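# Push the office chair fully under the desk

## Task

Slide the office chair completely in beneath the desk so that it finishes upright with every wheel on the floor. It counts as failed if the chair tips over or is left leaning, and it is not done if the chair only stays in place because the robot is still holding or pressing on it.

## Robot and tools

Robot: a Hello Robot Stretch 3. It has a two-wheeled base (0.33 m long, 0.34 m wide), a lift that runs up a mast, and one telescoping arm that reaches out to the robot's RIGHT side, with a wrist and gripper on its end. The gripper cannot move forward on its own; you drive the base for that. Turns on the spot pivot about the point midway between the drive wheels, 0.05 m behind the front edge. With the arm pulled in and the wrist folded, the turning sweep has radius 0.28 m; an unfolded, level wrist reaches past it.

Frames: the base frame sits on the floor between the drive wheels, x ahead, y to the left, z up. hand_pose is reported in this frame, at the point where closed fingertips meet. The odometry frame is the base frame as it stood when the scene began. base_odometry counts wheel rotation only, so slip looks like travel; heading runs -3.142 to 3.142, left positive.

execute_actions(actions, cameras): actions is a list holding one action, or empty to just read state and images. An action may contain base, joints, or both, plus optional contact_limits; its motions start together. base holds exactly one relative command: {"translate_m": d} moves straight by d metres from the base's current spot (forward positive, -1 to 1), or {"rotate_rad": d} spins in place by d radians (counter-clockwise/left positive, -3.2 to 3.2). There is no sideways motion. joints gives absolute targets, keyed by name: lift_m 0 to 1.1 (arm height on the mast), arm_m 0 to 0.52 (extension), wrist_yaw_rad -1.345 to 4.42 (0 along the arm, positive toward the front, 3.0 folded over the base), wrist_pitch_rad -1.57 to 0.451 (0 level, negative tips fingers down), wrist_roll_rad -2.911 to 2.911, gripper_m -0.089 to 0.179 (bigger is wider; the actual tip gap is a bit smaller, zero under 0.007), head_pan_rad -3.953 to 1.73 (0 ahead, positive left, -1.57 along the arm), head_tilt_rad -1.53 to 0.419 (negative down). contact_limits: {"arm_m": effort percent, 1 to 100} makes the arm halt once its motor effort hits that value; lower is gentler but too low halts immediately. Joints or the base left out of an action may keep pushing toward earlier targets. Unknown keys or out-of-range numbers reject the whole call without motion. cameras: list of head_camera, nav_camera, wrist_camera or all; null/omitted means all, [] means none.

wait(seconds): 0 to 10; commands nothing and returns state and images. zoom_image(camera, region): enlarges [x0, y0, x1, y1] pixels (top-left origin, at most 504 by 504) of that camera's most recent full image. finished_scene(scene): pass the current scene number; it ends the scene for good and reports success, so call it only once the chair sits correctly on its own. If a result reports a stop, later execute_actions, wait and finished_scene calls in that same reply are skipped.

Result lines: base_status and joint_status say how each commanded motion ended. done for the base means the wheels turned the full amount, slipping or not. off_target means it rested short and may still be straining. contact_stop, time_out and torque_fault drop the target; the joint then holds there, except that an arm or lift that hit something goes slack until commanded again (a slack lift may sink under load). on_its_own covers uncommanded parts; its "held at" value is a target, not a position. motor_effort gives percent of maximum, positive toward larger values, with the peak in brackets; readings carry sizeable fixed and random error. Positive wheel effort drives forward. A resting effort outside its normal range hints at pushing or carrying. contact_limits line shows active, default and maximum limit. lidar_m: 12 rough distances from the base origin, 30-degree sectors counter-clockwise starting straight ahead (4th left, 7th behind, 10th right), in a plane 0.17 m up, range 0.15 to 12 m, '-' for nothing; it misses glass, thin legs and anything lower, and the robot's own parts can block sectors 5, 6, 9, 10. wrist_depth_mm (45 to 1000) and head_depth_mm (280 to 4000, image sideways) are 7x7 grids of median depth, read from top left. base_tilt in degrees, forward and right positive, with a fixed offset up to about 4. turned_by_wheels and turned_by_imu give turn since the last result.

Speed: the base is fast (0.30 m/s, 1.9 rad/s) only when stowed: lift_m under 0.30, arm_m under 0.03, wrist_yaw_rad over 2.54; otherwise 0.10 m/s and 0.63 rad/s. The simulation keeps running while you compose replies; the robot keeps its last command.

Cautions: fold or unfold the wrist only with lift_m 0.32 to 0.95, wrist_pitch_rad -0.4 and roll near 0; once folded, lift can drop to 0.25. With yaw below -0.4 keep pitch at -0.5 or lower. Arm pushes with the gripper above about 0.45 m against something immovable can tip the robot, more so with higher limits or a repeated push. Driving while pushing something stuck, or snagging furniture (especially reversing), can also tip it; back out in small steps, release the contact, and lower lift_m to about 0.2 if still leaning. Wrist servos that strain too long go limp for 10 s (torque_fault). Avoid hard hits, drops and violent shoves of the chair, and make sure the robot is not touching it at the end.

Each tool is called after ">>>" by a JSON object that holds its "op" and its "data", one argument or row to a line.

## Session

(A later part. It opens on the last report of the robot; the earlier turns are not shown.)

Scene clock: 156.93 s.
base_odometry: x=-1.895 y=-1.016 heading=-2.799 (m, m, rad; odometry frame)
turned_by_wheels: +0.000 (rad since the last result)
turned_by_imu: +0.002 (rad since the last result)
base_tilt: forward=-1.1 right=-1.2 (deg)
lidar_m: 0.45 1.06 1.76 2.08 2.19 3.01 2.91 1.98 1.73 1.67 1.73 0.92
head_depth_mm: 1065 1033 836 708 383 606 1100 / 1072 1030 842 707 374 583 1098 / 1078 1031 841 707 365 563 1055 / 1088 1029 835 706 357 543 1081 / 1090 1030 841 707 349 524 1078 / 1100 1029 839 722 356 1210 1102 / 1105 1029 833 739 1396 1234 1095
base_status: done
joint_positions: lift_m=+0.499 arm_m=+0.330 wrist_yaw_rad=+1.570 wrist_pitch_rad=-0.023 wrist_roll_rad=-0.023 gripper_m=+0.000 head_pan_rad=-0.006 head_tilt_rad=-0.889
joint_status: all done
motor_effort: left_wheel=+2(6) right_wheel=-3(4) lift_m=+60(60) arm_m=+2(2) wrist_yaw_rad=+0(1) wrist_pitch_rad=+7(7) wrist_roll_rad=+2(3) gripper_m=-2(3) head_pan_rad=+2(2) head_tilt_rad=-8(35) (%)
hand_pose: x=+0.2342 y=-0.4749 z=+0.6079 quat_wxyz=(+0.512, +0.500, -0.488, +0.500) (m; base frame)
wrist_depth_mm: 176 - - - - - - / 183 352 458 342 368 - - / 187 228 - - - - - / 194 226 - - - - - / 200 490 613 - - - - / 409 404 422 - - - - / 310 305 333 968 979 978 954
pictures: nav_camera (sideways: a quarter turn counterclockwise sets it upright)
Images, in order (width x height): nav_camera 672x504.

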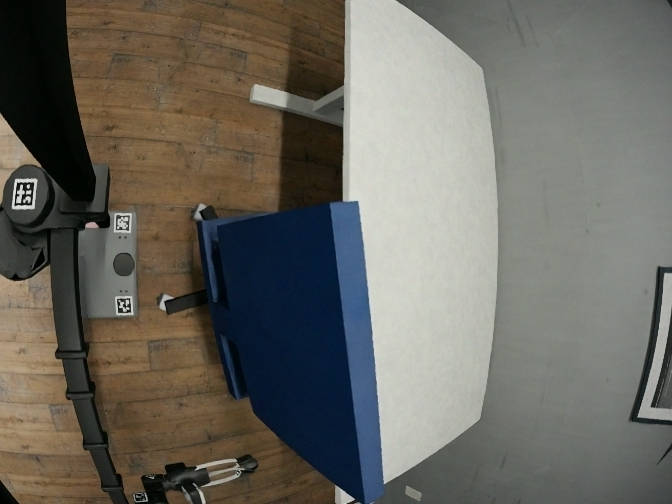

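>>> {"op": "execute_actions", "data": {
  "actions": [
    {"base":{"translate_m":0.06}}
  ],
  "cameras": []
}}

>>> {"op": "execute_actions", "data": {
  "actions": [
    {"joints":{"arm_m":0.05}}
  ],
  "cameras": ["nav_camera"]
}}

Scene clock: 159.00 s.
base_odometry: x=-1.952 y=-1.036 heading=-2.799 (m, m, rad; odometry frame)
turned_by_wheels: +0.000 (rad since the last result)
turned_by_imu: +0.000 (rad since the last result)
base_tilt: forward=-1.0 right=-1.2 (deg)
lidar_m: 0.39 1.02 1.04 2.08 2.18 3.02 2.97 2.02 1.73 1.67 1.66 0.87
head_depth_mm: 1012 1037 838 704 326 387 1066 / 1016 1030 839 708 326 372 1053 / 1025 1032 842 706 645 360 978 / 1029 1035 842 706 649 348 716 / 1038 1034 838 706 648 336 698 / 1044 1032 839 708 1370 324 1082 / 1051 1038 839 708 1363 1212 1096
base_status: done
joint_positions: lift_m=+0.499 arm_m=+0.330 wrist_yaw_rad=+1.570 wrist_pitch_rad=-0.023 wrist_roll_rad=-0.023 gripper_m=+0.000 head_pan_rad=-0.006 head_tilt_rad=-0.889
joint_status: not commanded
motor_effort: left_wheel=+2(7) right_wheel=-2(5) lift_m=+60(60) arm_m=+2(2) wrist_yaw_rad=-1(0) wrist_pitch_rad=+7(7) wrist_roll_rad=+2(3) gripper_m=-3(3) head_pan_rad=+2(2) head_tilt_rad=-8(6) (%)
hand_pose: x=+0.2343 y=-0.4749 z=+0.6079 quat_wxyz=(+0.512, +0.500, -0.488, +0.500) (m; base frame)
wrist_depth_mm: - - - - - - 990 / 295 293 289 282 274 273 994 / 168 - - - - - - / 166 - - - - - - / 164 595 618 - - - - / 269 403 461 - - - - / 311 305 374 970 931 964 951
pictures: none
No camera images: the call's "cameras" was empty. Leave "cameras" out to get every camera's image.

Scene clock: 162.27 s.
base_odometry: x=-1.952 y=-1.036 heading=-2.799 (m, m, rad; odometry frame)
turned_by_wheels: +0.000 (rad since the last result)
turned_by_imu: +0.000 (rad since the last result)
base_tilt: forward=-1.1 right=-1.4 (deg)
lidar_m: 0.46 1.02 1.04 2.08 2.18 3.01 2.96 2.02 1.73 1.67 1.66 0.87
head_depth_mm: 1017 1028 840 706 335 407 1112 / 1018 1030 836 708 346 471 1065 / 1024 1030 837 706 374 540 1050 / 1025 1031 836 378 417 634 1080 / 1036 1027 841 385 471 793 1097 / 1043 1030 838 395 539 1122 1098 / 1053 1031 839 414 630 1230 1099
base_status: not commanded
joint_positions: lift_m=+0.499 arm_m=+0.050 wrist_yaw_rad=+1.569 wrist_pitch_rad=-0.023 wrist_roll_rad=-0.021 gripper_m=+0.000 head_pan_rad=-0.006 head_tilt_rad=-0.889
joint_status: all done
motor_effort: left_wheel=+1(20) right_wheel=-1(38) lift_m=+60(60) arm_m=-2(14) wrist_yaw_rad=+1(77) wrist_pitch_rad=+7(7) wrist_roll_rad=+2(3) gripper_m=-2(11) head_pan_rad=+2(2) head_tilt_rad=-7(7) (%)
hand_pose: x=+0.2342 y=-0.1959 z=+0.6079 quat_wxyz=(+0.512, +0.500, -0.489, +0.499) (m; base frame)
wrist_depth_mm: 110 100 121 - - 965 991 / 116 103 123 287 282 277 299 / 125 108 125 - - 689 - / 131 113 127 - - - - / 141 120 129 - - - - / 152 127 127 354 - - - / 237 292 275 299 888 939 952
pictures: nav_camera (sideways: a quarter turn counterclockwise sets it upright)
Images, in order (width x height): nav_camera 672x504.

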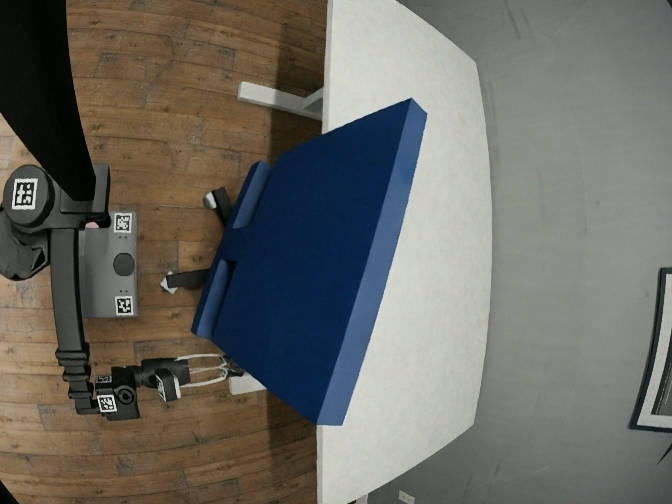

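>>> {"op": "execute_actions", "data": {
  "actions": [
    {"base":{"translate_m":-0.15}}
  ],
  "cameras": []
}}

>>> {"op": "execute_actions", "data": {
  "actions": [
    {"joints":{"arm_m":0.0,"wrist_yaw_rad":1.8}}
  ],
  "cameras": []
}}

>>> {"op": "execute_actions", "data": {
  "actions": [
    {"base":{"translate_m":0.25}}
  ],
  "cameras": ["nav_camera"]
}}

Scene clock: 164.90 s.
base_odometry: x=-1.810 y=-0.986 heading=-2.799 (m, m, rad; odometry frame)
turned_by_wheels: +0.000 (rad since the last result)
turned_by_imu: -0.001 (rad since the last result)
base_tilt: forward=-1.0 right=-1.4 (deg)
lidar_m: 0.61 1.13 1.89 2.07 2.19 2.91 2.82 2.31 1.73 1.67 1.72 1.00
head_depth_mm: 1142 1029 836 464 1374 1249 1123 / 1149 1029 837 477 622 1181 1092 / 1159 1034 452 514 670 1162 1095 / 1170 1025 470 556 747 1204 1096 / 1168 1031 487 606 888 1226 1096 / 1178 1027 512 667 1322 1234 1097 / 1182 1032 555 1520 1387 1231 1096
base_status: done
joint_positions: lift_m=+0.499 arm_m=+0.050 wrist_yaw_rad=+1.569 wrist_pitch_rad=-0.023 wrist_roll_rad=-0.021 gripper_m=+0.000 head_pan_rad=-0.006 head_tilt_rad=-0.889
joint_status: not commanded
motor_effort: left_wheel=+1(4) right_wheel=-1(6) lift_m=+59(60) arm_m=-2(2) wrist_yaw_rad=+0(0) wrist_pitch_rad=+6(7) wrist_roll_rad=+1(1) gripper_m=-2(2) head_pan_rad=+2(2) head_tilt_rad=-7(5) (%)
hand_pose: x=+0.2343 y=-0.1959 z=+0.6080 quat_wxyz=(+0.512, +0.500, -0.489, +0.499) (m; base frame)
wrist_depth_mm: 331 284 245 - - - - / 346 299 255 533 729 716 539 / 372 315 266 - - - - / 404 331 278 - - - - / 940 367 554 - - - - / 460 380 395 366 - - - / 974 402 337 323 993 951 958
pictures: none
No camera images: the call's "cameras" was empty. Leave "cameras" out to get every camera's image.

Scene clock: 166.37 s.
base_odometry: x=-1.810 y=-0.986 heading=-2.799 (m, m, rad; odometry frame)
turned_by_wheels: +0.000 (rad since the last result)
turned_by_imu: +0.000 (rad since the last result)
base_tilt: forward=-1.1 right=-1.3 (deg)
lidar_m: 0.61 1.13 1.89 2.08 2.19 2.91 2.82 2.31 1.73 1.67 1.73 1.00
head_depth_mm: 1147 1032 839 464 1384 1228 1099 / 1151 1030 840 477 622 1195 1111 / 1158 1031 453 513 671 1153 1099 / 1163 1026 471 556 747 1208 1092 / 1176 1030 487 608 887 1230 1099 / 1181 1028 512 671 1321 1228 1101 / 1180 1031 555 1507 1394 1231 1101
base_status: not commanded
joint_positions: lift_m=+0.499 arm_m=+0.000 wrist_yaw_rad=+1.799 wrist_pitch_rad=-0.023 wrist_roll_rad=-0.021 gripper_m=+0.000 head_pan_rad=-0.006 head_tilt_rad=-0.889
joint_status: all done
motor_effort: left_wheel=+1(1) right_wheel=-1(1) lift_m=+60(60) arm_m=-2(1) wrist_yaw_rad=+1(3) wrist_pitch_rad=+6(7) wrist_roll_rad=+1(2) gripper_m=-2(2) head_pan_rad=+2(2) head_tilt_rad=-8(7) (%)
hand_pose: x=+0.2277 y=-0.0875 z=+0.6080 quat_wxyz=(+0.451, +0.553, -0.428, +0.554) (m; base frame)
wrist_depth_mm: - - 351 282 235 - 941 / - 585 368 294 242 439 520 / - 992 387 305 253 - 659 / - - 408 317 263 - 741 / - - 495 - 529 571 - / - - 469 362 372 486 795 / - - 998 374 304 925 883
pictures: none
No camera images: the call's "cameras" was empty. Leave "cameras" out to get every camera's image.

Scene clock: 170.07 s.
base_odometry: x=-2.046 y=-1.070 heading=-2.801 (m, m, rad; odometry frame)
turned_by_wheels: -0.001 (rad since the last result)
turned_by_imu: -0.026 (rad since the last result)
base_tilt: forward=-1.2 right=-1.3 (deg)
lidar_m: 0.46 1.11 0.95 2.08 2.17 2.93 3.06 2.09 1.74 1.66 1.57 0.79
head_depth_mm: 935 1015 836 706 416 1187 1104 / 939 1023 842 377 421 594 1117 / 940 1022 841 378 427 636 1097 / 940 1025 841 378 431 656 1049 / 944 1032 839 378 437 715 1097 / 952 1035 840 379 442 760 1098 / 952 1029 839 378 447 778 1109
base_status: translate_m off_target (by the wheels' count: +0.2498 of +0.2500)
joint_positions: lift_m=+0.499 arm_m=+0.000 wrist_yaw_rad=+1.743 wrist_pitch_rad=-0.031 wrist_roll_rad=-0.021 gripper_m=+0.000 head_pan_rad=-0.006 head_tilt_rad=-0.890
joint_status: not commanded
on_its_own: right_wheel is at rest, and its effort (+49) is outside its rest range (-18 to +18); wrist_yaw_rad is at rest, and its effort (+37) is outside its rest range (-12 to +12)
motor_effort: left_wheel=-5(13) right_wheel=+49(69) lift_m=+57(60) arm_m=-4(4) wrist_yaw_rad=+37(50) wrist_pitch_rad=+9(9) wrist_roll_rad=+1(1) gripper_m=-9(11) head_pan_rad=+2(2) head_tilt_rad=-6(8) (%)
hand_pose: x=+0.2302 y=-0.1016 z=+0.6059 quat_wxyz=(+0.468, +0.543, -0.441, +0.540) (m; base frame)
wrist_depth_mm: 190 180 169 160 151 146 170 / 197 187 175 165 156 153 358 / 206 194 182 171 161 158 543 / 216 202 189 177 167 930 924 / 233 212 198 184 171 951 562 / 798 222 294 356 - - 563 / 305 233 243 291 288 940 562
pictures: nav_camera (sideways: a quarter turn counterclockwise sets it upright)
Images, in order (width x height): nav_camera 672x504.

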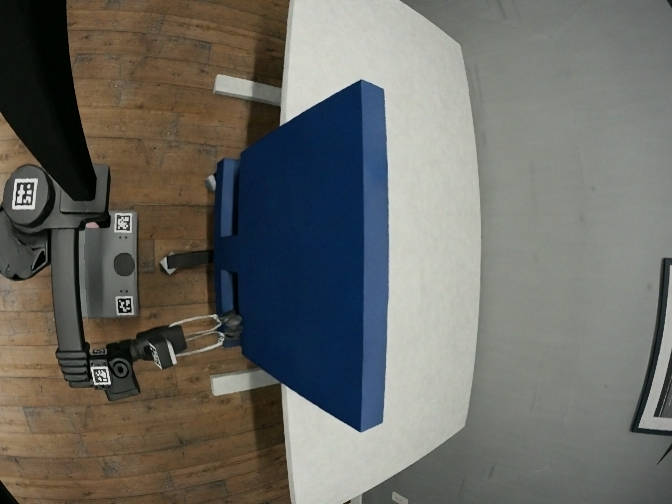

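Flush against the desk. Back off and finish.

>>> {"op": "execute_actions", "data": {
  "actions": [
    {"base":{"translate_m":-0.2}}
  ],
  "cameras": ["nav_camera"]
}}

>>> {"op": "finished_scene", "data": {
  "scene": 1
}}

Scene clock: 173.10 s.
base_odometry: x=-1.857 y=-1.003 heading=-2.801 (m, m, rad; odometry frame)
turned_by_wheels: +0.000 (rad since the last result)
turned_by_imu: +0.000 (rad since the last result)
base_tilt: forward=-0.9 right=-1.2 (deg)
lidar_m: 0.66 1.09 1.78 2.07 2.17 2.91 2.87 2.38 1.74 1.67 1.72 0.96
head_depth_mm: 1114 1028 499 712 1380 1232 1101 / 1113 1036 502 629 899 1246 1117 / 1117 1024 507 634 893 1227 1102 / 1123 1029 510 639 865 1184 1100 / 1124 1030 512 647 915 1227 1100 / 1129 1028 517 652 921 1231 1098 / 1139 1031 521 681 1392 1220 1101
base_status: done
joint_positions: lift_m=+0.499 arm_m=+0.000 wrist_yaw_rad=+1.725 wrist_pitch_rad=-0.023 wrist_roll_rad=-0.021 gripper_m=+0.000 head_pan_rad=-0.006 head_tilt_rad=-0.890
joint_status: not commanded
on_its_own: wrist_yaw_rad is held at +1.726, not at your +1.800, by its stall guard, which is not easing now
motor_effort: left_wheel=+1(11) right_wheel=-1(43) lift_m=+57(57) arm_m=-2(3) wrist_yaw_rad=+1(39) wrist_pitch_rad=+6(9) wrist_roll_rad=+1(1) gripper_m=-2(10) head_pan_rad=+2(2) head_tilt_rad=-8(6) (%)
hand_pose: x=+0.2312 y=-0.1061 z=+0.6081 quat_wxyz=(+0.471, +0.537, -0.449, +0.537) (m; base frame)
wrist_depth_mm: - 390 363 345 330 - - / - 405 378 359 344 421 349 / - 412 388 373 354 - - / - - 411 387 721 - - / - - 429 - 637 - - / - 478 453 416 418 - - / - - 977 827 940 917 968
pictures: nav_camera (sideways: a quarter turn counterclockwise sets it upright)
Images, in order (width x height): nav_camera 672x504.

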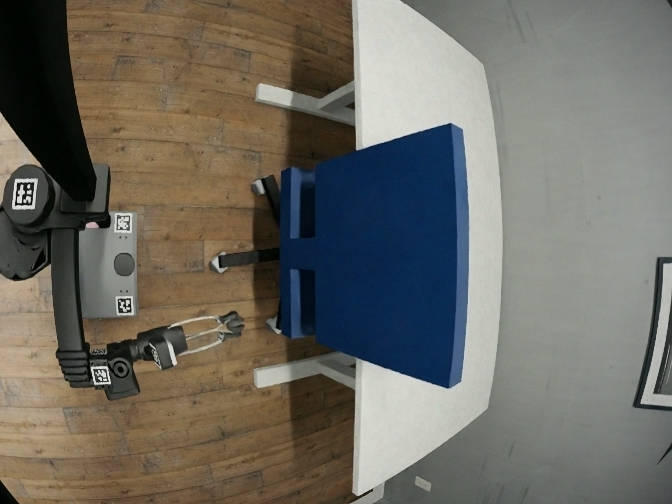

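The scene is finished: the task was done.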